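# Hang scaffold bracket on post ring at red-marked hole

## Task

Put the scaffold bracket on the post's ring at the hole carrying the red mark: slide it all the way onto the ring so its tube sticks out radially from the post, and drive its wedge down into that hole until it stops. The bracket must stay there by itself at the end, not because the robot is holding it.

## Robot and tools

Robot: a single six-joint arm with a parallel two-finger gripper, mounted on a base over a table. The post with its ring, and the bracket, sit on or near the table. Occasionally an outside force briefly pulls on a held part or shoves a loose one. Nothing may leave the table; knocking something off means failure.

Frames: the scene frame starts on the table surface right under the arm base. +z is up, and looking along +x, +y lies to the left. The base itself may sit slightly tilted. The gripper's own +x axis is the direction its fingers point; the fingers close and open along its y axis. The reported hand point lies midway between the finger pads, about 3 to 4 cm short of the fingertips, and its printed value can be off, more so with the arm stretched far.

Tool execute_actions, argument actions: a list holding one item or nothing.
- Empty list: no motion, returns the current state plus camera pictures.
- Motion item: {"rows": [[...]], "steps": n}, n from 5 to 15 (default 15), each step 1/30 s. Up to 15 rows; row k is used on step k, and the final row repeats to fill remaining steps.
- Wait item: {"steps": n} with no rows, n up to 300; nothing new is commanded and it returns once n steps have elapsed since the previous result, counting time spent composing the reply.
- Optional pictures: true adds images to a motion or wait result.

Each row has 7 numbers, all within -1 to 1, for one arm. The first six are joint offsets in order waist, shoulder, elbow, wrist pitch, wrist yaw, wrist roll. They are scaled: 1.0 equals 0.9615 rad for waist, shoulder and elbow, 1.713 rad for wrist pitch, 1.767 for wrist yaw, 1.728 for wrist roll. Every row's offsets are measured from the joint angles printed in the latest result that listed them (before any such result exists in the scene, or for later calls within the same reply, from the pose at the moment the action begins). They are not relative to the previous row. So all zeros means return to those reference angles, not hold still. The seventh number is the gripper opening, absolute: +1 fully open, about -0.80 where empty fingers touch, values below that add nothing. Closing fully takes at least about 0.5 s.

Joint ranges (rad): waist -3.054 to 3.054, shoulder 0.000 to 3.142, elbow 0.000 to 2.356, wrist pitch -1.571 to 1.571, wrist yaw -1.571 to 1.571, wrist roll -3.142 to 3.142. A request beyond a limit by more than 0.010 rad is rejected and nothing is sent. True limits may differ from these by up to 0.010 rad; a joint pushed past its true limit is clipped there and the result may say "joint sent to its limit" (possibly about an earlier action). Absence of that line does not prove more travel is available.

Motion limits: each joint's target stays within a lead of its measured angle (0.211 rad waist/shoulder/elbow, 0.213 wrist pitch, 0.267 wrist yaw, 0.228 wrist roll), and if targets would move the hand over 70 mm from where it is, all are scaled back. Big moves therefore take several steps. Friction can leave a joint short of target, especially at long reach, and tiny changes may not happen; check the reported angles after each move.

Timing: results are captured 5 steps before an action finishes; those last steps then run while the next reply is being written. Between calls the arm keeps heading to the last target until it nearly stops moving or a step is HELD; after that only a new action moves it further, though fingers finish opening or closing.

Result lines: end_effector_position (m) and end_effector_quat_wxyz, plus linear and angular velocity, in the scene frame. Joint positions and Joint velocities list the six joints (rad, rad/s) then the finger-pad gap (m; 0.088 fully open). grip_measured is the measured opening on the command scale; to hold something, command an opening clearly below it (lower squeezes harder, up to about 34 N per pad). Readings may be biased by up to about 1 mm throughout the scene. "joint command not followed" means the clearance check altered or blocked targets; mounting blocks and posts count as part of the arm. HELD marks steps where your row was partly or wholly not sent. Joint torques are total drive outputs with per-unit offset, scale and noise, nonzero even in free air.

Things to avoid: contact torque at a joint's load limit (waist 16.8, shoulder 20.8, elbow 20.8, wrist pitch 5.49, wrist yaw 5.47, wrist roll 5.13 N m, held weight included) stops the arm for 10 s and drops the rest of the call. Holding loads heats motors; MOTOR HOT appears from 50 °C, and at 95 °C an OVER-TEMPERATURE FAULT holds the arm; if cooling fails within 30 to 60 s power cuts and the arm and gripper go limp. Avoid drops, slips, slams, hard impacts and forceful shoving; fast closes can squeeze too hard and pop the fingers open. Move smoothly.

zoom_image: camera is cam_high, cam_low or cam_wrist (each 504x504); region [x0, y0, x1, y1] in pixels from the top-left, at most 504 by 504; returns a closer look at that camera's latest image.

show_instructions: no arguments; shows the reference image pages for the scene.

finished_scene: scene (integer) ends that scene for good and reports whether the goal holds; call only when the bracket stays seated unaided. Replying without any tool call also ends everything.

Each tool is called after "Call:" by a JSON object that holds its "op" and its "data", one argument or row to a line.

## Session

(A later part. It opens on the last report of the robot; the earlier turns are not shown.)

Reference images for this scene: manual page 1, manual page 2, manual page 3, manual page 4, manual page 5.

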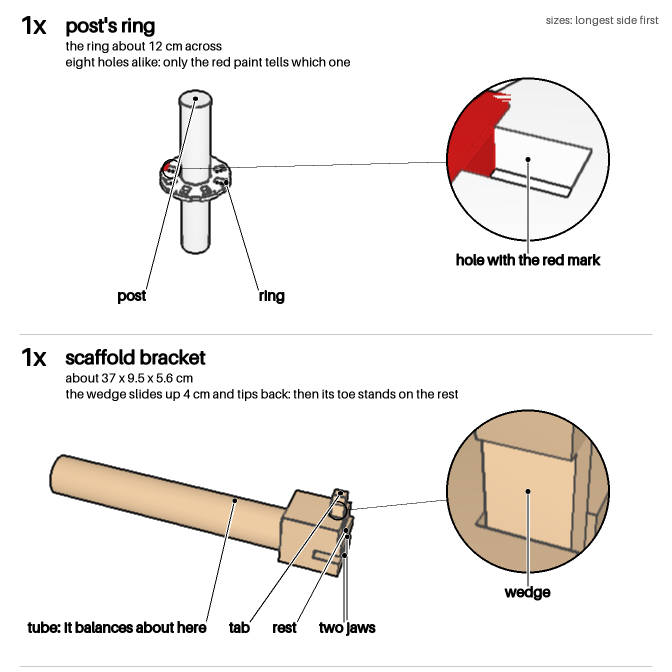

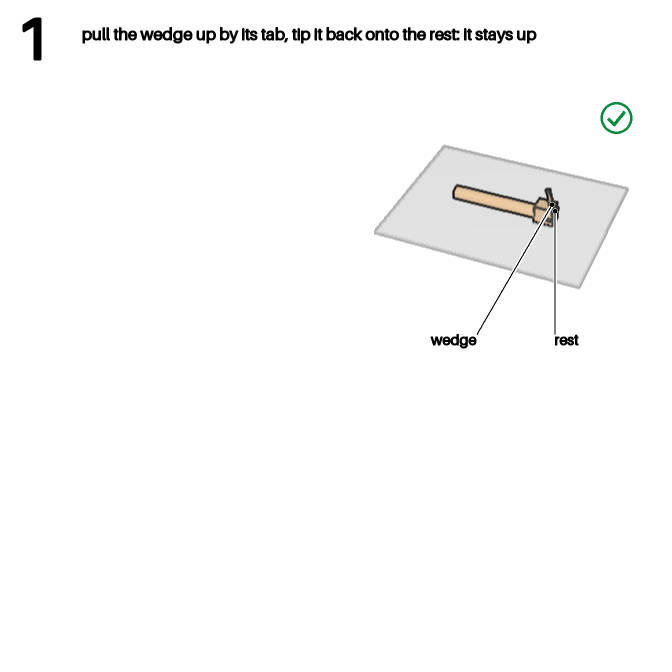

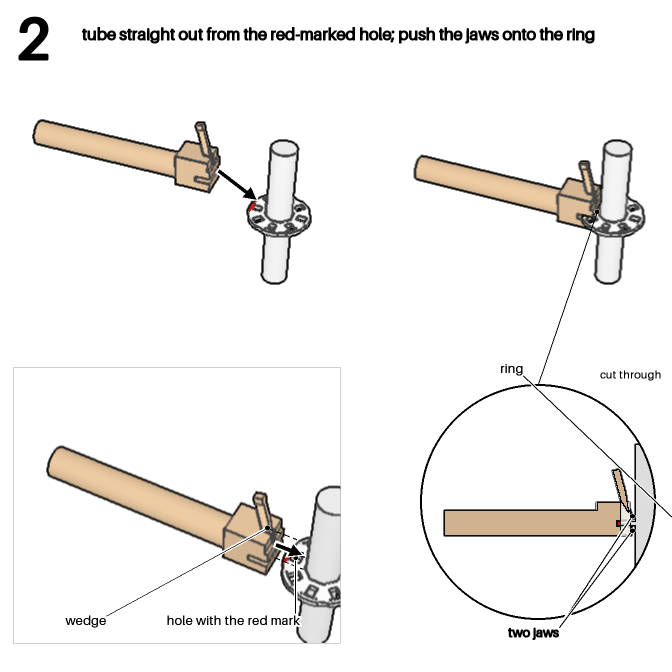

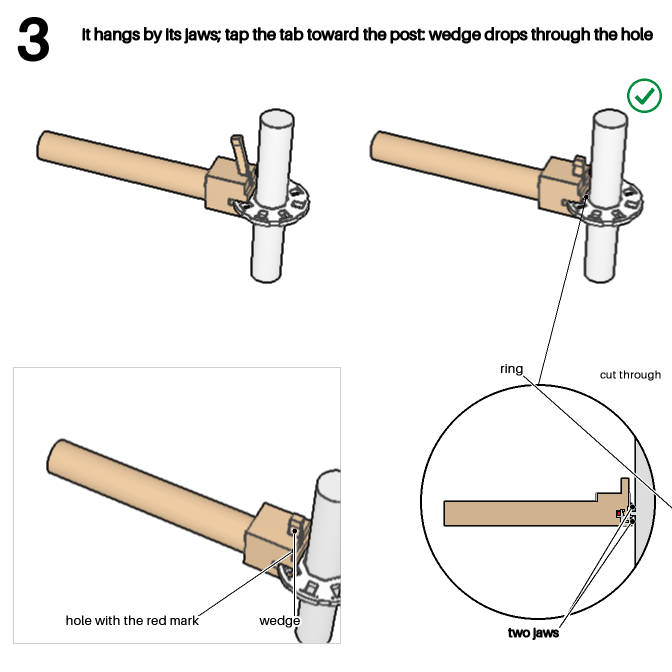

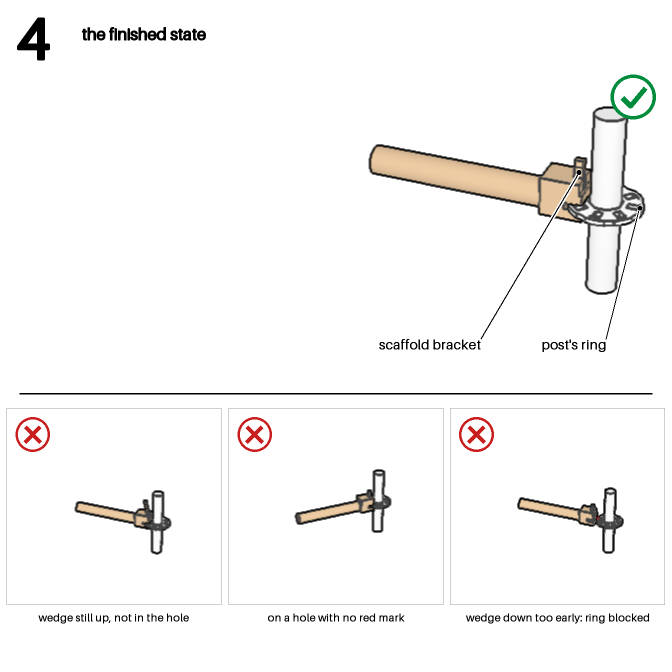

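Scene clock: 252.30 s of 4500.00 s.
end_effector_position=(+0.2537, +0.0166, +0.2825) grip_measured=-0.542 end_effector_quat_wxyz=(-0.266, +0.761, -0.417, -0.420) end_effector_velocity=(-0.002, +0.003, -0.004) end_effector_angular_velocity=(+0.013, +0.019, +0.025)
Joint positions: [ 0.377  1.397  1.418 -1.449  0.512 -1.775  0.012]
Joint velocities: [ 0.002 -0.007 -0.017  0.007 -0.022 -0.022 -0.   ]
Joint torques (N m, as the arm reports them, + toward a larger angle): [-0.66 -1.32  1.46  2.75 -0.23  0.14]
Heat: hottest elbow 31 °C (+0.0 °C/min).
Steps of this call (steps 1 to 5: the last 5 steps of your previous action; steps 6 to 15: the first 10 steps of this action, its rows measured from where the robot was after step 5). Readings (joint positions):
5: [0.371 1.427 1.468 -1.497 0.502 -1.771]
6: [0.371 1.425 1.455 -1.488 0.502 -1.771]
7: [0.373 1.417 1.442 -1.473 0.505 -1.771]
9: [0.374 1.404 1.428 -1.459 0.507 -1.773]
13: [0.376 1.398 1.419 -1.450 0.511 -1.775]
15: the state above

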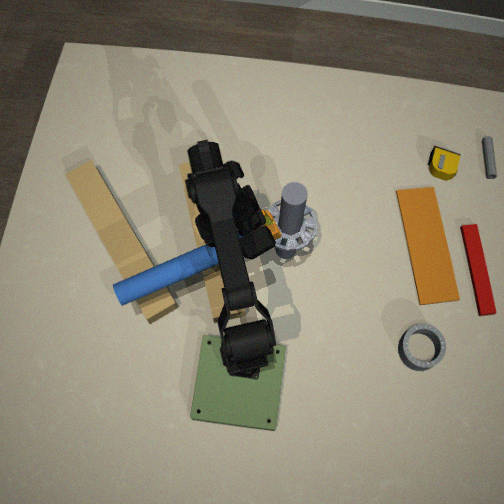

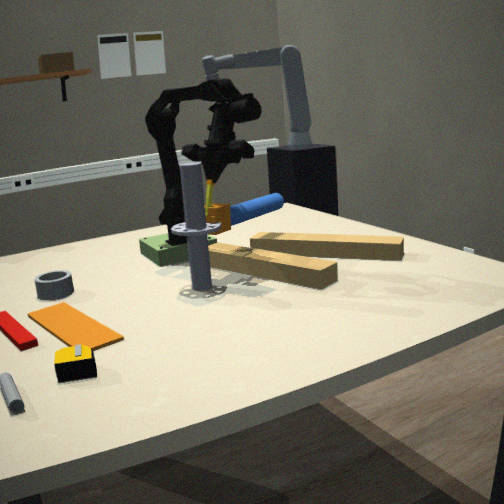

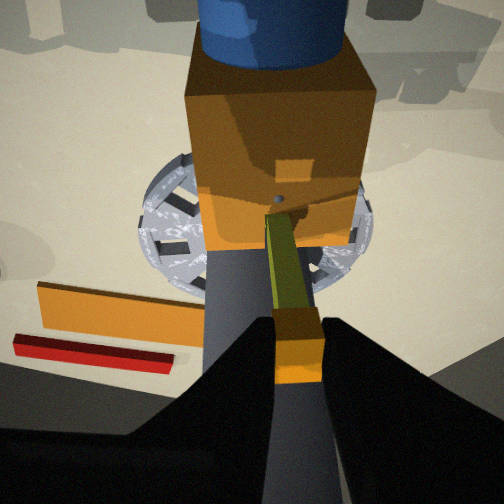

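Call:
{"op": "execute_actions", "data": {
  "actions": [
    {"rows": [[0,0.03,0.05,-0.03,0,0,0.0]], "steps": 15}
  ]
}}

Call:
{"op": "execute_actions", "data": {
  "actions": [
    {"rows": [[0,0,0.05,-0.03,0,0,0.0]], "steps": 15}
  ],
  "pictures": true
}}

Call:
{"op": "zoom_image", "data": {
  "camera": "cam_low",
  "region": [150,100,310,260]
}}

Call:
{"op": "zoom_image", "data": {
  "camera": "cam_high",
  "region": [100,150,350,330]
}}

Scene clock: 252.87 s of 4500.00 s.
end_effector_position=(+0.2527, +0.0159, +0.2863) grip_measured=+0.007 end_effector_quat_wxyz=(-0.255, +0.756, -0.423, -0.429) end_effector_velocity=(+0.004, -0.002, +0.012) end_effector_angular_velocity=(-0.007, -0.040, -0.012)
Joint positions: [ 0.376  1.421  1.456 -1.495  0.513 -1.776  0.039]
Joint velocities: [-0.002 -0.002  0.037 -0.007  0.022  0.007 -0.026]
Joint torques (N m, as the arm reports them, + toward a larger angle): [ 0.02 -4.33  5.22  0.42  0.17  0.02]
Heat: hottest elbow 31 °C (+0.0 °C/min).
Steps of this call (steps 1 to 5: the last 5 steps of your previous action; steps 6 to 7: the robot went on to your last target; steps 8 to 17: the first 10 steps of this action). Readings (joint positions):
8: [0.377 1.397 1.424 -1.451 0.514 -1.776]
9: [0.377 1.403 1.433 -1.463 0.515 -1.776]
11: [0.376 1.413 1.445 -1.476 0.514 -1.776]
15: [0.376 1.421 1.453 -1.493 0.513 -1.776]
17: the state above

Scene clock: 253.37 s of 4500.00 s.
end_effector_position=(+0.2485, +0.0143, +0.2959) grip_measured=+0.000 end_effector_quat_wxyz=(-0.252, +0.755, -0.425, -0.431) end_effector_velocity=(-0.005, +0.000, -0.002) end_effector_angular_velocity=(+0.011, +0.031, +0.006)
Joint positions: [ 0.376  1.422  1.497 -1.544  0.513 -1.776  0.039]
Joint velocities: [-0.002 -0.002 -0.002 -0.022 -0.022 -0.007 -0.   ]
Joint torques (N m, as the arm reports them, + toward a larger angle): [-0.07 -5.06  5.14  0.43  0.26 -0.02]
Heat: hottest elbow 31 °C (+0.0 °C/min).
Steps of this call (steps 1 to 5: the last 5 steps of your previous action; steps 6 to 15: the first 10 steps of this action, its rows measured from where the robot was after step 5). Readings (joint positions):
5: [0.376 1.421 1.458 -1.497 0.513 -1.776]
6: [0.376 1.421 1.464 -1.507 0.513 -1.776]
7: [0.376 1.422 1.473 -1.521 0.513 -1.776]
9: [0.376 1.422 1.488 -1.534 0.513 -1.776]
13: [0.376 1.422 1.497 -1.542 0.513 -1.776]
15: the state above

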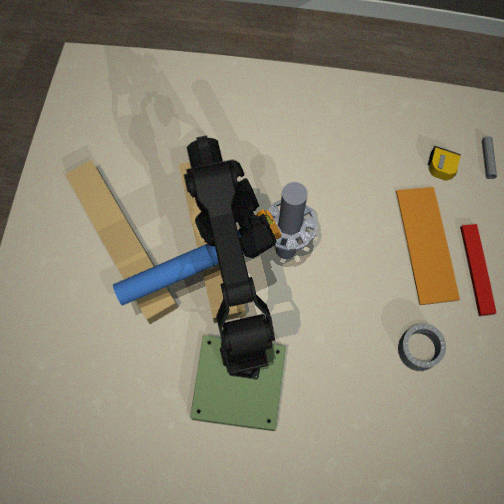

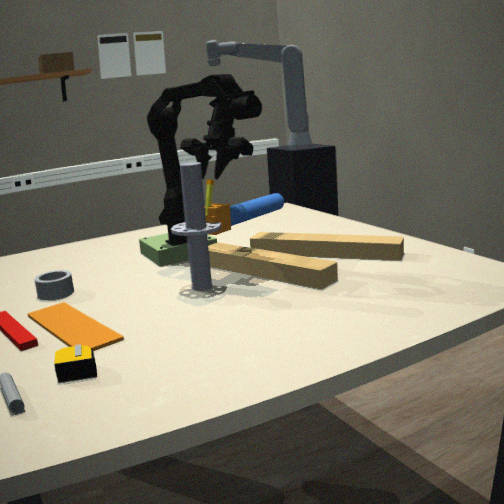

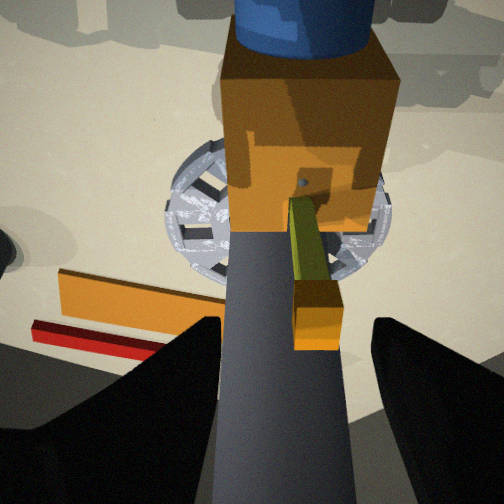

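Region (150, 100, 310, 260) of cam_low's 504x504 image, scaled by 3.150, with more detail than that image has.

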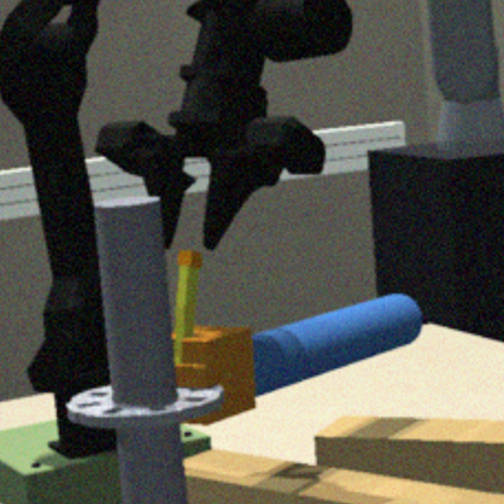

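Region (100, 150, 350, 330) of cam_high's 504x504 image, scaled by 2.016, with more detail than that image has; it fills the top 363 rows of this view, and the rest is white.

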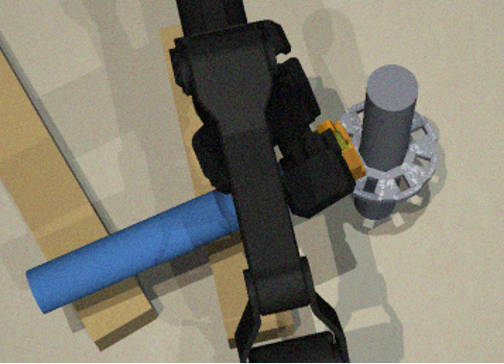

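Call:
{"op": "execute_actions", "data": {
  "actions": [
    {"rows": [[0.066,0,0,0,-0.3,1,0.6]], "steps": 15}
  ]
}}

Call:
{"op": "execute_actions", "data": {
  "actions": [
    {"rows": [[0,0,0,0,0,1,0.6]], "steps": 15}
  ]
}}

Call:
{"op": "execute_actions", "data": {
  "actions": [
    {"rows": [[0,0,0,0,0,0,0.6]], "steps": 15}
  ]
}}

Scene clock: 254.30 s of 4500.00 s.
end_effector_position=(+0.2191, +0.0965, +0.2767) grip_measured=+0.585 end_effector_quat_wxyz=(+0.540, -0.512, +0.468, +0.476) end_effector_velocity=(-0.020, +0.040, -0.001) end_effector_angular_velocity=(+0.482, +0.198, -1.912)
Joint positions: [ 0.439  1.422  1.498 -1.547  0.012 -1.129  0.068]
Joint velocities: [-0.002 -0.002 -0.002 -0.007 -0.3    1.956  0.008]
Joint torques (N m, as the arm reports them, + toward a larger angle): [ 0.01 -4.94  4.49  0.86 -0.29  0.05]
Heat: hottest elbow 31 °C (+0.0 °C/min).
Steps of this call (steps 1 to 5: the last 5 steps of your previous action; steps 6 to 15: the robot went on to your last target; steps 16 to 18: nothing new was sent; steps 19 to 28: the first 10 steps of this action). Readings (joint positions):
19: [0.379 1.422 1.498 -1.547 0.466 -1.724]
20: [0.393 1.422 1.498 -1.547 0.381 -1.656]
22: [0.422 1.422 1.498 -1.547 0.223 -1.524]
26: [0.439 1.422 1.498 -1.547 0.039 -1.261]
28: the state above

Scene clock: 254.80 s of 4500.00 s.
end_effector_position=(+0.2177, +0.0996, +0.2766) grip_measured=+0.600 end_effector_quat_wxyz=(+0.717, -0.188, +0.639, +0.206) end_effector_velocity=(-0.002, -0.000, -0.000) end_effector_angular_velocity=(+0.200, +0.119, -1.960)
Joint positions: [ 0.439  1.422  1.498 -1.547 -0.01  -0.142  0.068]
Joint velocities: [-0.002 -0.002 -0.002 -0.007 -0.007  1.971 -0.   ]
Joint torques (N m, as the arm reports them, + toward a larger angle): [-0.06 -4.99  4.55  0.73 -0.07  0.06]
Heat: hottest elbow 31 °C (+0.0 °C/min).
Steps of this call (steps 1 to 5: the last 5 steps of your previous action; steps 6 to 15: the first 10 steps of this action, its rows measured from where the robot was after step 5). Readings (joint positions):
5: [0.439 1.422 1.498 -1.547 -0.010 -0.800]
6: [0.439 1.422 1.498 -1.547 -0.010 -0.734]
7: [0.439 1.422 1.498 -1.547 -0.010 -0.669]
9: [0.439 1.422 1.498 -1.547 -0.010 -0.537]
13: [0.439 1.422 1.498 -1.547 -0.010 -0.273]
15: the state above

Scene clock: 255.30 s of 4500.00 s.
end_effector_position=(+0.2178, +0.0995, +0.2767) grip_measured=+0.600 end_effector_quat_wxyz=(+0.739, -0.066, +0.664, +0.097) end_effector_velocity=(-0.005, +0.002, -0.000) end_effector_angular_velocity=(+0.015, +0.014, +0.027)
Joint positions: [ 0.438  1.422  1.498 -1.546 -0.01   0.19   0.068]
Joint velocities: [ 0.002 -0.007 -0.007 -0.007 -0.022 -0.022 -0.   ]
Joint torques (N m, as the arm reports them, + toward a larger angle): [-0.05 -5.1   4.56  0.76 -0.07 -0.1 ]
Heat: hottest elbow 31 °C (+0.0 °C/min).
Steps of this call (steps 1 to 5: the last 5 steps of your previous action; steps 6 to 15: the first 10 steps of this action, its rows measured from where the robot was after step 5). Readings (joint positions):
5: [0.439 1.422 1.498 -1.547 -0.010 0.188]
6: [0.438 1.422 1.498 -1.546 -0.010 0.203]
7: [0.438 1.422 1.498 -1.546 -0.010 0.198]
9: [0.438 1.422 1.498 -1.546 -0.010 0.193]
13: [0.438 1.422 1.498 -1.546 -0.010 0.190]
15: the state above

Roll to 1.40 and go to pre-grasp [.,1.39,1.27,−1.44].

Call:
{"op": "execute_actions", "data": {
  "actions": [
    {"rows": [[0,-0.035,-0.235,0.062,-0.008,0.705,0.6]], "steps": 15}
  ]
}}

Call:
{"op": "execute_actions", "data": {
  "actions": [
    {"steps": 10}
  ],
  "pictures": true
}}

Scene clock: 255.80 s of 4500.00 s.
end_effector_position=(+0.2033, +0.0948, +0.2278) grip_measured=+0.600 end_effector_quat_wxyz=(+0.695, +0.156, +0.689, -0.134) end_effector_velocity=(+0.004, +0.001, +0.004) end_effector_angular_velocity=(+0.060, +0.010, -1.977)
Joint positions: [ 0.439  1.395  1.282 -1.445 -0.021  0.836  0.068]
Joint velocities: [-0.007 -0.027 -0.007  0.037 -0.007  1.971 -0.   ]
Joint torques (N m, as the arm reports them, + toward a larger angle): [-0.06 -5.52  3.85  0.73 -0.21  0.06]
Heat: hottest elbow 31 °C (+0.0 °C/min).
Steps of this call (steps 1 to 5: the last 5 steps of your previous action; steps 6 to 15: the first 10 steps of this action). Readings (joint positions):
6: [0.438 1.414 1.469 -1.515 -0.012 0.241]
7: [0.439 1.398 1.420 -1.484 -0.015 0.309]
9: [0.439 1.391 1.339 -1.477 -0.018 0.441]
13: [0.439 1.397 1.283 -1.451 -0.021 0.704]
15: the state above

Scene clock: 256.13 s of 4500.00 s.
end_effector_position=(+0.2035, +0.0950, +0.2277) grip_measured=+0.600 end_effector_quat_wxyz=(+0.630, +0.334, +0.629, -0.309) end_effector_velocity=(-0.007, -0.000, -0.001) end_effector_angular_velocity=(+0.017, +0.047, -0.448)
Joint positions: [ 0.439  1.394  1.281 -1.443 -0.021  1.367  0.068]
Joint velocities: [-0.002 -0.002 -0.007 -0.022 -0.022  0.447 -0.   ]
Joint torques (N m, as the arm reports them, + toward a larger angle): [-0.04 -5.47  3.87  0.77 -0.17  0.07]
Heat: hottest elbow 31 °C (+0.0 °C/min).
Kept back: nothing.
Steps of this call (steps 1 to 5: the last 5 steps of your previous action; steps 6 to 10: the robot went on to your last target). Readings (joint positions):
1: [0.439 1.394 1.282 -1.445 -0.021 0.902]
2: [0.439 1.394 1.282 -1.445 -0.021 0.968]
4: [0.439 1.394 1.282 -1.444 -0.021 1.099]
8: [0.439 1.394 1.281 -1.444 -0.021 1.323]
10: the state above

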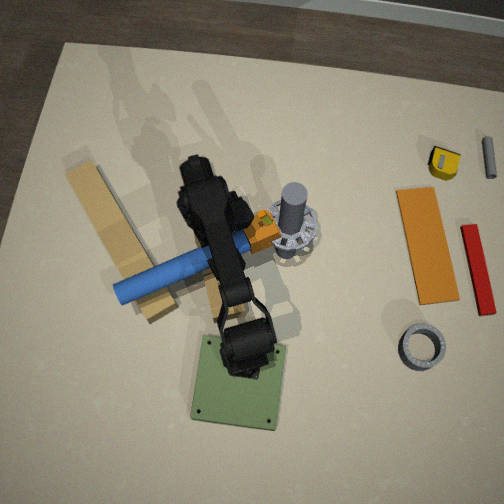

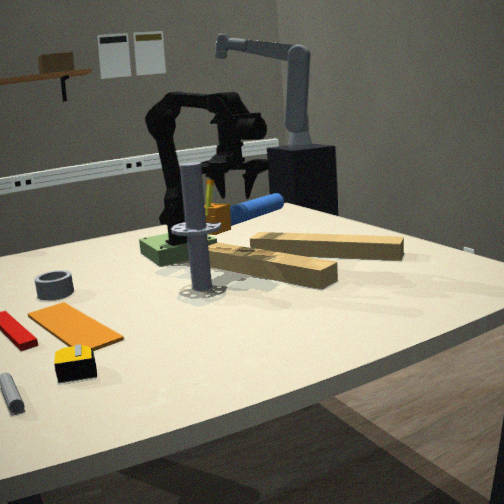

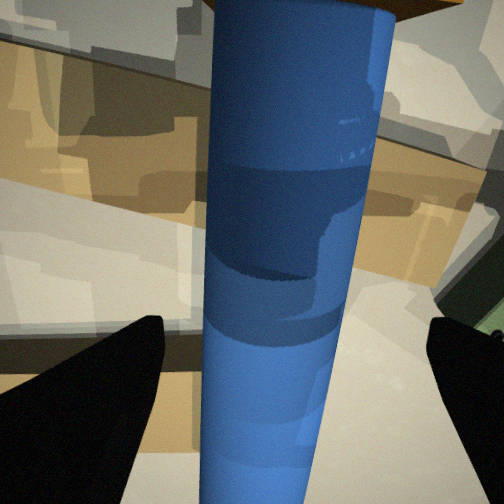

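Call:
{"op": "execute_actions", "data": {
  "actions": [
    {"rows": [[0,0.079,-0.136,0.063,0,0.02,0.6]], "steps": 15}
  ]
}}

Call:
{"op": "execute_actions", "data": {
  "actions": [
    {"rows": [[0,0,0,0,0,0,-0.8]], "steps": 15}
  ]
}}

Call:
{"op": "execute_actions", "data": {
  "actions": [
    {"steps": 10}
  ],
  "pictures": true
}}

Scene clock: 256.70 s of 4500.00 s.
end_effector_position=(+0.2038, +0.0952, +0.1803) grip_measured=+0.600 end_effector_quat_wxyz=(+0.601, +0.318, +0.645, -0.349) end_effector_velocity=(+0.018, +0.009, -0.001) end_effector_angular_velocity=(+0.048, -0.088, +0.004)
Joint positions: [ 0.439  1.471  1.156 -1.341 -0.022  1.404  0.068]
Joint velocities: [-0.002 -0.007 -0.002  0.095 -0.007 -0.007 -0.   ]
Joint torques (N m, as the arm reports them, + toward a larger angle): [-0.09 -5.5   3.99  0.5   0.01 -0.07]
Heat: hottest elbow 31 °C (+0.0 °C/min).
Steps of this call (steps 1 to 7: the robot went on to your last target; steps 8 to 17: the first 10 steps of this action). Readings (joint positions):
8: [0.439 1.400 1.264 -1.422 -0.021 1.404]
9: [0.439 1.404 1.240 -1.389 -0.021 1.404]
11: [0.439 1.438 1.195 -1.363 -0.021 1.404]
15: [0.439 1.472 1.156 -1.345 -0.022 1.404]
17: the state above

Scene clock: 257.20 s of 4500.00 s.
end_effector_position=(+0.2064, +0.0972, +0.1801) grip_measured=+0.237 end_effector_quat_wxyz=(+0.604, +0.322, +0.644, -0.343) end_effector_velocity=(-0.005, -0.002, +0.001) end_effector_angular_velocity=(+0.000, +0.019, +0.004)
Joint positions: [ 0.439  1.471  1.156 -1.326 -0.027  1.4    0.051]
Joint velocities: [-0.002 -0.007 -0.002 -0.022 -0.007 -0.007 -0.   ]
Joint torques (N m, as the arm reports them, + toward a larger angle): [-0.16 -5.35  4.47 -0.55  0.17  0.08]
Heat: hottest elbow 31 °C (+0.0 °C/min).
Steps of this call (steps 1 to 5: the last 5 steps of your previous action; steps 6 to 15: the first 10 steps of this action, its rows measured from where the robot was after step 5). Readings (joint positions):
5: [0.439 1.471 1.156 -1.339 -0.022 1.403]
6: [0.439 1.471 1.156 -1.339 -0.022 1.403]
7: [0.439 1.471 1.156 -1.333 -0.024 1.404]
9: [0.439 1.471 1.156 -1.325 -0.027 1.402]
13: [0.439 1.471 1.156 -1.326 -0.027 1.400]
15: the state above

Scene clock: 257.53 s of 4500.00 s.
end_effector_position=(+0.2064, +0.0972, +0.1801) grip_measured=+0.237 end_effector_quat_wxyz=(+0.604, +0.322, +0.643, -0.343) end_effector_velocity=(-0.002, -0.000, +0.000) end_effector_angular_velocity=(+0.004, +0.010, +0.004)
Joint positions: [ 0.439  1.471  1.156 -1.326 -0.027  1.401  0.051]
Joint velocities: [-0.002 -0.002 -0.002 -0.007 -0.007 -0.007  0.   ]
Joint torques (N m, as the arm reports them, + toward a larger angle): [-0.1  -5.3   4.48 -0.55  0.16  0.06]
Heat: hottest elbow 31 °C (+0.0 °C/min).
Kept back: nothing.
Steps of this call (steps 1 to 5: the last 5 steps of your previous action; steps 6 to 10: the robot went on to your last target). Readings (joint positions):
1: [0.439 1.471 1.156 -1.326 -0.027 1.400]
2: [0.439 1.471 1.156 -1.326 -0.027 1.400]
4: [0.439 1.471 1.156 -1.326 -0.027 1.400]
8: [0.439 1.471 1.156 -1.326 -0.027 1.401]
10: the state above

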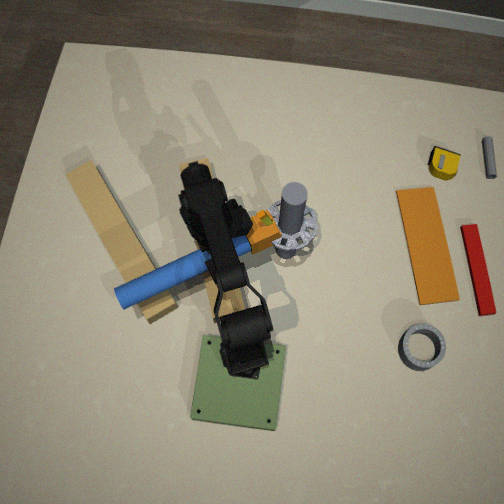

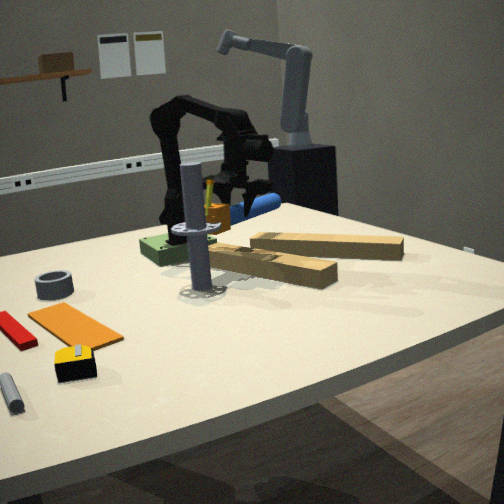

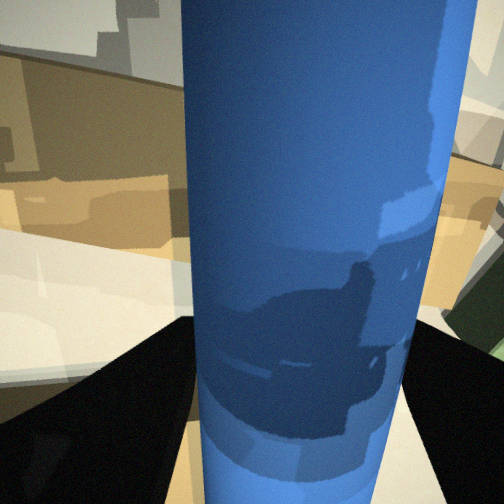

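Call:
{"op": "execute_actions", "data": {
  "actions": [
    {"rows": [[0.04,0,0.02,0,-0.015,0.022,-0.8]], "steps": 15}
  ]
}}

Call:
{"op": "execute_actions", "data": {
  "actions": [
    {"rows": [[0,0,0,-0.018,0,0,-0.8]], "steps": 15}
  ]
}}

Call:
{"op": "execute_actions", "data": {
  "actions": [
    {"steps": 8}
  ]
}}

Scene clock: 258.13 s of 4500.00 s.
end_effector_position=(+0.2023, +0.1071, +0.1812) grip_measured=+0.236 end_effector_quat_wxyz=(+0.599, +0.327, +0.647, -0.341) end_effector_velocity=(-0.001, +0.004, -0.001) end_effector_angular_velocity=(+0.033, +0.014, -0.017)
Joint positions: [ 0.474  1.472  1.16  -1.328 -0.044  1.439  0.051]
Joint velocities: [-0.007  0.002 -0.002  0.007 -0.037  0.007  0.   ]
Joint torques (N m, as the arm reports them, + toward a larger angle): [ 0.27 -5.44  5.82  0.41 -0.39 -0.05]
Heat: hottest elbow 31 °C (+0.0 °C/min).
Steps of this call (steps 1 to 8: the robot went on to your last target; steps 9 to 18: the first 10 steps of this action). Readings (joint positions):
9: [0.442 1.471 1.157 -1.326 -0.024 1.403]
10: [0.446 1.471 1.158 -1.327 -0.019 1.410]
12: [0.452 1.471 1.159 -1.326 -0.021 1.425]
16: [0.472 1.471 1.160 -1.329 -0.042 1.437]
18: the state above

Scene clock: 258.63 s of 4500.00 s.
end_effector_position=(+0.1983, +0.1051, +0.1809) grip_measured=+0.236 end_effector_quat_wxyz=(+0.595, +0.320, +0.652, -0.346) end_effector_velocity=(+0.001, +0.001, -0.000) end_effector_angular_velocity=(+0.010, -0.003, +0.004)
Joint positions: [ 0.474  1.473  1.159 -1.347 -0.045  1.436  0.051]
Joint velocities: [-0.002 -0.002 -0.002  0.007 -0.007 -0.007 -0.   ]
Joint torques (N m, as the arm reports them, + toward a larger angle): [-0.06 -5.47  4.55 -0.34 -0.07  0.11]
Heat: hottest elbow 31 °C (+0.0 °C/min).
Steps of this call (steps 1 to 5: the last 5 steps of your previous action; steps 6 to 15: the first 10 steps of this action, its rows measured from where the robot was after step 5). Readings (joint positions):
5: [0.474 1.472 1.160 -1.327 -0.045 1.440]
6: [0.474 1.472 1.160 -1.327 -0.045 1.440]
7: [0.474 1.472 1.160 -1.331 -0.045 1.439]
9: [0.474 1.473 1.160 -1.345 -0.045 1.437]
13: [0.474 1.473 1.159 -1.347 -0.045 1.436]
15: the state above

Scene clock: 258.90 s of 4500.00 s.
end_effector_position=(+0.1982, +0.1051, +0.1809) grip_measured=+0.236 end_effector_quat_wxyz=(+0.594, +0.319, +0.652, -0.346) end_effector_velocity=(-0.003, +0.001, +0.000) end_effector_angular_velocity=(+0.017, +0.016, +0.003)
Joint positions: [ 0.474  1.473  1.159 -1.347 -0.045  1.436  0.051]
Joint velocities: [-0.002 -0.002 -0.002 -0.007 -0.022 -0.007 -0.   ]
Joint torques (N m, as the arm reports them, + toward a larger angle): [-0.03 -5.43  4.57 -0.38 -0.06  0.1 ]
Heat: hottest elbow 31 °C (+0.0 °C/min).
Kept back: nothing.
Steps of this call (steps 1 to 5: the last 5 steps of your previous action; steps 6 to 8: the robot went on to your last target). Readings (joint positions):
1: [0.474 1.473 1.159 -1.347 -0.045 1.436]
2: [0.474 1.473 1.159 -1.347 -0.045 1.436]
4: [0.474 1.473 1.159 -1.347 -0.045 1.436]
8: the state above

Call:
{"op": "execute_actions", "data": {
  "actions": [
    {"rows": [[-0.04,0,0.01,0,0.025,-0.02,-0.8]], "steps": 15}
  ]
}}

Call:
{"op": "execute_actions", "data": {
  "actions": [
    {"rows": [[-0.03,0,0,0,0.025,-0.01,-0.8]], "steps": 15}
  ],
  "pictures": true
}}

Call:
{"op": "zoom_image", "data": {
  "camera": "cam_low",
  "region": [150,100,310,260]
}}

Call:
{"op": "zoom_image", "data": {
  "camera": "cam_high",
  "region": [210,150,350,290]
}}

Scene clock: 259.40 s of 4500.00 s.
end_effector_position=(+0.1996, +0.1013, +0.1809) grip_measured=+0.235 end_effector_quat_wxyz=(+0.596, +0.316, +0.653, -0.344) end_effector_velocity=(-0.004, -0.001, +0.002) end_effector_angular_velocity=(-0.003, +0.019, -0.025)
Joint positions: [ 0.458  1.473  1.159 -1.35  -0.043  1.411  0.051]
Joint velocities: [-0.002 -0.002  0.002 -0.022 -0.007  0.022 -0.001]
Joint torques (N m, as the arm reports them, + toward a larger angle): [-2.25 -5.29  5.31  0.47  1.74 -0.28]
Heat: hottest elbow 31 °C (+0.0 °C/min).
Steps of this call (steps 1 to 5: the robot went on to your last target; steps 6 to 15: the first 10 steps of this action). Readings (joint positions):
6: [0.472 1.473 1.159 -1.349 -0.046 1.433]
7: [0.467 1.473 1.159 -1.350 -0.048 1.424]
9: [0.461 1.473 1.159 -1.350 -0.047 1.415]
13: [0.458 1.473 1.159 -1.350 -0.043 1.411]
15: the state above

Scene clock: 259.90 s of 4500.00 s.
end_effector_position=(+0.2000, +0.0999, +0.1808) grip_measured=+0.235 end_effector_quat_wxyz=(+0.597, +0.314, +0.654, -0.343) end_effector_velocity=(-0.000, +0.003, -0.000) end_effector_angular_velocity=(+0.022, +0.003, -0.012)
Joint positions: [ 0.453  1.473  1.158 -1.35  -0.04   1.401  0.051]
Joint velocities: [-0.002 -0.002 -0.002  0.007 -0.022  0.007 -0.   ]
Joint torques (N m, as the arm reports them, + toward a larger angle): [-2.43 -5.24  4.53  0.38  1.76 -0.22]
Heat: hottest elbow 31 °C (+0.0 °C/min).
Steps of this call (steps 1 to 5: the last 5 steps of your previous action; steps 6 to 15: the first 10 steps of this action, its rows measured from where the robot was after step 5). Readings (joint positions):
5: [0.458 1.473 1.159 -1.350 -0.043 1.411]
6: [0.457 1.473 1.159 -1.350 -0.042 1.410]
7: [0.456 1.473 1.159 -1.350 -0.042 1.407]
9: [0.453 1.473 1.158 -1.351 -0.041 1.403]
13: [0.453 1.473 1.158 -1.350 -0.040 1.401]
15: the state above

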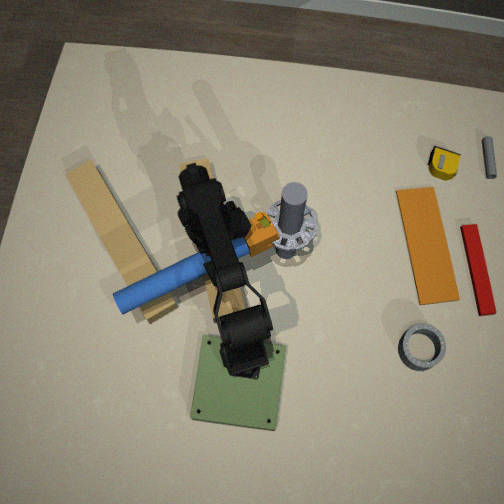

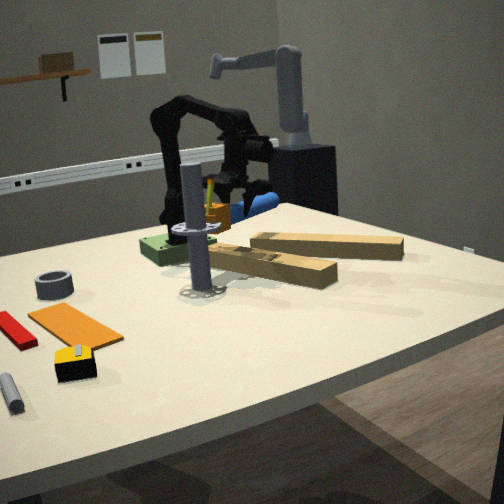

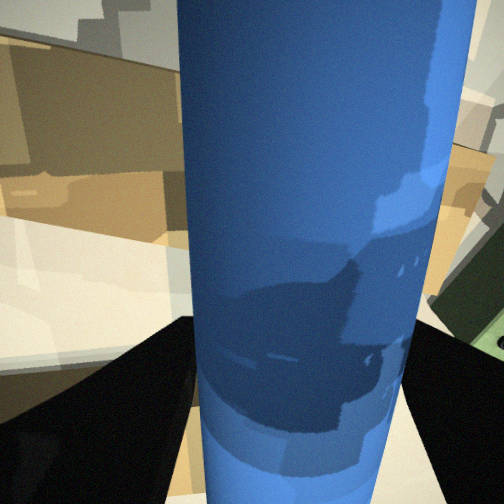

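Region (150, 100, 310, 260) of cam_low's 504x504 image, scaled by 3.150, with more detail than that image has.

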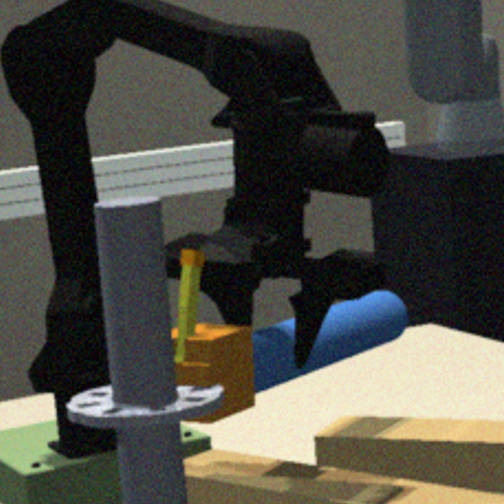

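Region (210, 150, 350, 290) of cam_high's 504x504 image, scaled by 3.600, with more detail than that image has.

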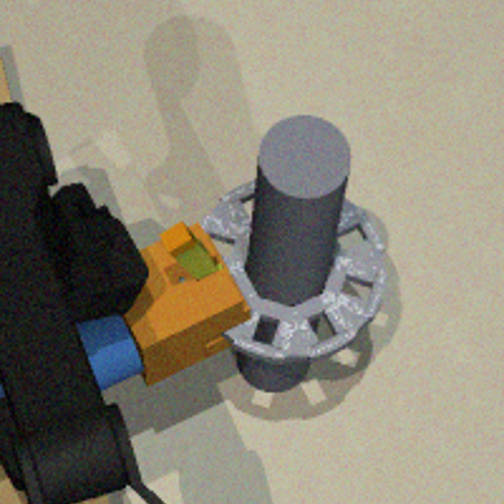

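Call:
{"op": "execute_actions", "data": {
  "actions": [
    {"rows": [[0.008,0,0.035,-0.005,0,0.004,-0.8]], "steps": 15}
  ]
}}

Call:
{"op": "execute_actions", "data": {
  "actions": [
    {"rows": [[-0.035,0,0,0,0.028,-0.012,-0.8]], "steps": 15}
  ]
}}

Call:
{"op": "execute_actions", "data": {
  "actions": [
    {"rows": [[-0.03,0,0,0,0.025,-0.008,-0.8]], "steps": 15}
  ],
  "pictures": true
}}

Call:
{"op": "zoom_image", "data": {
  "camera": "cam_low",
  "region": [150,100,310,260]
}}

Call:
{"op": "zoom_image", "data": {
  "camera": "cam_high",
  "region": [210,150,350,290]
}}

Scene clock: 260.47 s of 4500.00 s.
end_effector_position=(+0.2009, +0.1004, +0.1824) grip_measured=+0.235 end_effector_quat_wxyz=(+0.596, +0.316, +0.653, -0.344) end_effector_velocity=(-0.000, -0.002, +0.000) end_effector_angular_velocity=(-0.010, +0.004, -0.009)
Joint positions: [ 0.453  1.476  1.167 -1.355 -0.04   1.407  0.051]
Joint velocities: [-0.002  0.002  0.002 -0.007  0.007  0.007 -0.   ]
Joint torques (N m, as the arm reports them, + toward a larger angle): [ 0.69 -5.66  6.81  0.05 -0.05  0.02]
Heat: hottest elbow 31 °C (+1.0 °C/min).
Steps of this call (steps 1 to 5: the last 5 steps of your previous action; steps 6 to 7: the robot went on to your last target; steps 8 to 17: the first 10 steps of this action). Readings (joint positions):
8: [0.453 1.473 1.159 -1.350 -0.040 1.402]
9: [0.453 1.473 1.161 -1.352 -0.040 1.402]
11: [0.453 1.474 1.164 -1.354 -0.040 1.404]
15: [0.453 1.476 1.166 -1.355 -0.040 1.407]
17: the state above

Scene clock: 260.97 s of 4500.00 s.
end_effector_position=(+0.2027, +0.0969, +0.1822) grip_measured=+0.235 end_effector_quat_wxyz=(+0.598, +0.314, +0.651, -0.345) end_effector_velocity=(-0.000, +0.003, -0.000) end_effector_angular_velocity=(+0.025, +0.002, +0.018)
Joint positions: [ 0.441  1.477  1.167 -1.355 -0.032  1.394  0.051]
Joint velocities: [-0.002 -0.002 -0.002  0.007 -0.022 -0.022 -0.   ]
Joint torques (N m, as the arm reports them, + toward a larger angle): [-2.16 -5.37  4.55  0.29  1.73 -0.18]
Heat: hottest elbow 31 °C (+1.0 °C/min).
Steps of this call (steps 1 to 5: the last 5 steps of your previous action; steps 6 to 15: the first 10 steps of this action, its rows measured from where the robot was after step 5). Readings (joint positions):
5: [0.453 1.476 1.167 -1.356 -0.040 1.408]
6: [0.452 1.477 1.168 -1.357 -0.040 1.406]
7: [0.448 1.477 1.168 -1.357 -0.038 1.401]
9: [0.443 1.477 1.167 -1.355 -0.034 1.396]
13: [0.441 1.477 1.167 -1.355 -0.032 1.394]
15: the state above

Scene clock: 261.47 s of 4500.00 s.
end_effector_position=(+0.2032, +0.0956, +0.1821) grip_measured=+0.235 end_effector_quat_wxyz=(+0.599, +0.312, +0.651, -0.345) end_effector_velocity=(-0.002, -0.000, +0.000) end_effector_angular_velocity=(+0.004, +0.010, +0.004)
Joint positions: [ 0.437  1.477  1.167 -1.356 -0.029  1.386  0.051]
Joint velocities: [-0.002 -0.002 -0.002 -0.007 -0.007 -0.007 -0.   ]
Joint torques (N m, as the arm reports them, + toward a larger angle): [-2.51 -5.35  4.54  0.36  1.79 -0.18]
Heat: hottest elbow 31 °C (+1.0 °C/min).
Steps of this call (steps 1 to 5: the last 5 steps of your previous action; steps 6 to 15: the first 10 steps of this action, its rows measured from where the robot was after step 5). Readings (joint positions):
5: [0.441 1.477 1.167 -1.355 -0.032 1.394]
6: [0.441 1.477 1.167 -1.355 -0.031 1.392]
7: [0.440 1.477 1.167 -1.356 -0.031 1.390]
9: [0.438 1.477 1.167 -1.356 -0.030 1.387]
13: [0.437 1.477 1.167 -1.356 -0.029 1.386]
15: the state above

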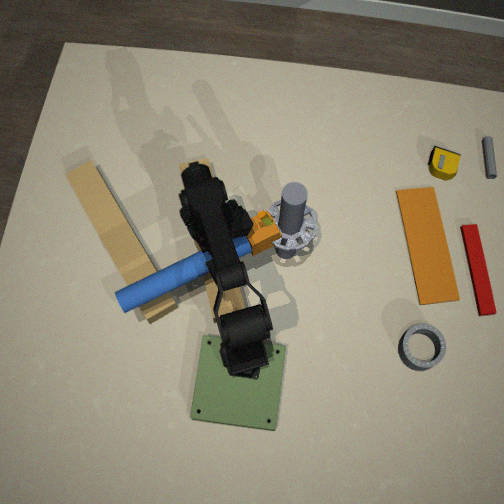

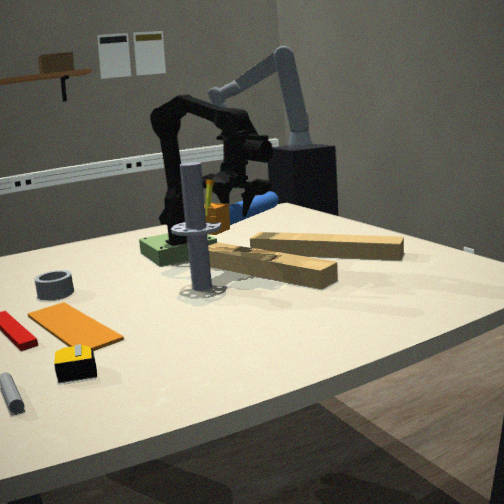

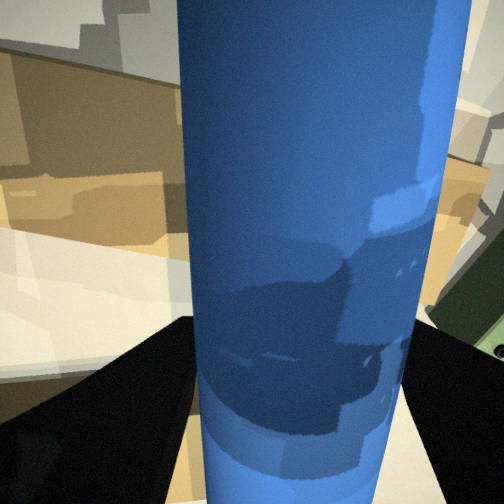

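Region (150, 100, 310, 260) of cam_low's 504x504 image, scaled by 3.150, with more detail than that image has.

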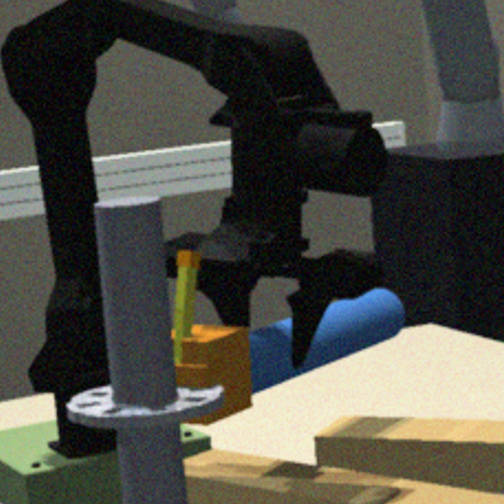

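Region (210, 150, 350, 290) of cam_high's 504x504 image, scaled by 3.600, with more detail than that image has.

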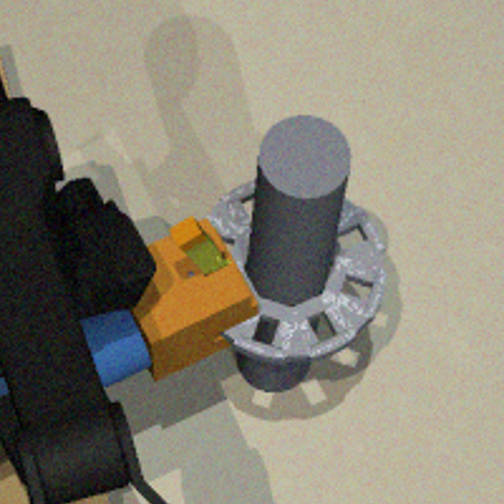

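Call:
{"op": "execute_actions", "data": {
  "actions": [
    {"rows": [[0,0,-0.01,0,0,0,0.6]], "steps": 15}
  ]
}}

Call:
{"op": "execute_actions", "data": {
  "actions": [
    {"rows": [[0,-0.05,0.31,-0.09,0,0,0.6]], "steps": 15}
  ]
}}

Call:
{"op": "execute_actions", "data": {
  "actions": [
    {"rows": [[-0.018,0,0,0,0.28,-1,-1]], "steps": 15}
  ]
}}

Call:
{"op": "execute_actions", "data": {
  "actions": [
    {"rows": [[0,0,0,0,0,-1,-1]], "steps": 15}
  ]
}}

Call:
{"op": "execute_actions", "data": {
  "actions": [
    {"rows": [[0,0,0,0,0,0,-1]], "steps": 15}
  ]
}}

Scene clock: 262.50 s of 4500.00 s.
end_effector_position=(+0.2029, +0.0955, +0.1815) grip_measured=+0.360 end_effector_quat_wxyz=(+0.599, +0.312, +0.651, -0.345) end_effector_velocity=(-0.000, +0.003, -0.000) end_effector_angular_velocity=(+0.024, +0.002, +0.003)
Joint positions: [ 0.437  1.477  1.164 -1.354 -0.029  1.386  0.057]
Joint velocities: [-0.002 -0.002 -0.002  0.007 -0.022 -0.007  0.157]
Joint torques (N m, as the arm reports them, + toward a larger angle): [-0.07 -5.31  3.77  0.21 -0.03 -0.02]
Heat: hottest elbow 31 °C (+1.0 °C/min).
Steps of this call (steps 1 to 5: the last 5 steps of your previous action; steps 6 to 15: the robot went on to your last target; steps 16 to 21: nothing new was sent; steps 22 to 31: the first 10 steps of this action). Readings (joint positions):
22: [0.437 1.477 1.166 -1.355 -0.029 1.386]
23: [0.437 1.477 1.165 -1.355 -0.029 1.386]
25: [0.437 1.477 1.165 -1.355 -0.029 1.386]
29: [0.437 1.477 1.165 -1.354 -0.029 1.386]
31: the state above

Scene clock: 263.00 s of 4500.00 s.
end_effector_position=(+0.2202, +0.1032, +0.2675) grip_measured=+0.600 end_effector_quat_wxyz=(+0.644, +0.367, +0.607, -0.288) end_effector_velocity=(+0.000, -0.001, -0.015) end_effector_angular_velocity=(-0.036, +0.093, +0.015)
Joint positions: [ 0.437  1.419  1.456 -1.501 -0.029  1.386  0.068]
Joint velocities: [-0.007  0.066  0.002 -0.037 -0.007 -0.022  0.   ]
Joint torques (N m, as the arm reports them, + toward a larger angle): [-0.06 -4.28  4.92  0.46 -0.02 -0.02]
Heat: hottest elbow 31 °C (+1.0 °C/min).
Steps of this call (steps 1 to 5: the last 5 steps of your previous action; steps 6 to 15: the first 10 steps of this action, its rows measured from where the robot was after step 5). Readings (joint positions):
5: [0.437 1.477 1.164 -1.354 -0.029 1.386]
6: [0.437 1.474 1.192 -1.388 -0.029 1.387]
7: [0.437 1.477 1.237 -1.438 -0.029 1.387]
9: [0.437 1.459 1.346 -1.462 -0.029 1.386]
13: [0.437 1.419 1.452 -1.498 -0.029 1.386]
15: the state above

Scene clock: 263.50 s of 4500.00 s.
end_effector_position=(+0.2471, +0.0355, +0.2803) grip_measured=-0.561 end_effector_quat_wxyz=(+0.793, +0.014, +0.562, -0.233) end_effector_velocity=(+0.007, -0.031, +0.015) end_effector_angular_velocity=(-0.725, +0.625, +1.743)
Joint positions: [ 0.42   1.425  1.456 -1.505  0.441  0.739  0.012]
Joint velocities: [-0.002 -0.002  0.002 -0.022  0.227 -1.971 -0.175]
Joint torques (N m, as the arm reports them, + toward a larger angle): [ 0.02 -5.07  4.55  0.75  0.41 -0.06]
Heat: hottest elbow 31 °C (+1.0 °C/min).
Steps of this call (steps 1 to 5: the last 5 steps of your previous action; steps 6 to 15: the first 10 steps of this action, its rows measured from where the robot was after step 5). Readings (joint positions):
5: [0.437 1.425 1.456 -1.505 -0.029 1.386]
6: [0.438 1.425 1.456 -1.505 0.021 1.334]
7: [0.436 1.425 1.456 -1.505 0.106 1.266]
9: [0.427 1.425 1.456 -1.505 0.261 1.135]
13: [0.420 1.425 1.456 -1.505 0.418 0.871]
15: the state above

Scene clock: 264.00 s of 4500.00 s.
end_effector_position=(+0.2480, +0.0332, +0.2815) grip_measured=-0.785 end_effector_quat_wxyz=(+0.704, -0.369, +0.604, +0.054) end_effector_velocity=(-0.002, -0.003, +0.001) end_effector_angular_velocity=(-0.533, +0.733, +1.765)
Joint positions: [ 0.42   1.425  1.456 -1.505  0.46  -0.248  0.001]
Joint velocities: [-0.002 -0.007 -0.002 -0.007  0.007 -1.985 -0.   ]
Joint torques (N m, as the arm reports them, + toward a larger angle): [-0.08 -5.1   4.56  0.73  0.23 -0.07]
Heat: hottest elbow 31 °C (+1.0 °C/min).
Steps of this call (steps 1 to 5: the last 5 steps of your previous action; steps 6 to 15: the first 10 steps of this action, its rows measured from where the robot was after step 5). Readings (joint positions):
5: [0.420 1.425 1.456 -1.505 0.459 0.410]
6: [0.420 1.425 1.456 -1.505 0.460 0.345]
7: [0.420 1.425 1.456 -1.505 0.460 0.279]
9: [0.420 1.425 1.456 -1.505 0.460 0.147]
13: [0.420 1.425 1.456 -1.505 0.460 -0.117]
15: the state above

Scene clock: 264.50 s of 4500.00 s.
end_effector_position=(+0.2480, +0.0332, +0.2815) grip_measured=-0.785 end_effector_quat_wxyz=(+0.634, -0.480, +0.587, +0.153) end_effector_velocity=(-0.005, -0.003, +0.000) end_effector_angular_velocity=(-0.002, +0.021, -0.000)
Joint positions: [ 0.42   1.425  1.456 -1.505  0.46  -0.58   0.001]
Joint velocities: [-0.007 -0.007 -0.002 -0.022 -0.007 -0.007 -0.   ]
Joint torques (N m, as the arm reports them, + toward a larger angle): [-0.1  -5.04  4.63  0.73  0.23  0.07]
Heat: hottest elbow 31 °C (+1.0 °C/min).
Steps of this call (steps 1 to 5: the last 5 steps of your previous action; steps 6 to 15: the first 10 steps of this action, its rows measured from where the robot was after step 5). Readings (joint positions):
5: [0.420 1.425 1.456 -1.505 0.460 -0.577]
6: [0.420 1.425 1.456 -1.505 0.460 -0.592]
7: [0.420 1.425 1.456 -1.505 0.460 -0.588]
9: [0.420 1.425 1.456 -1.505 0.460 -0.583]
13: [0.420 1.425 1.456 -1.505 0.460 -0.581]
15: the state above


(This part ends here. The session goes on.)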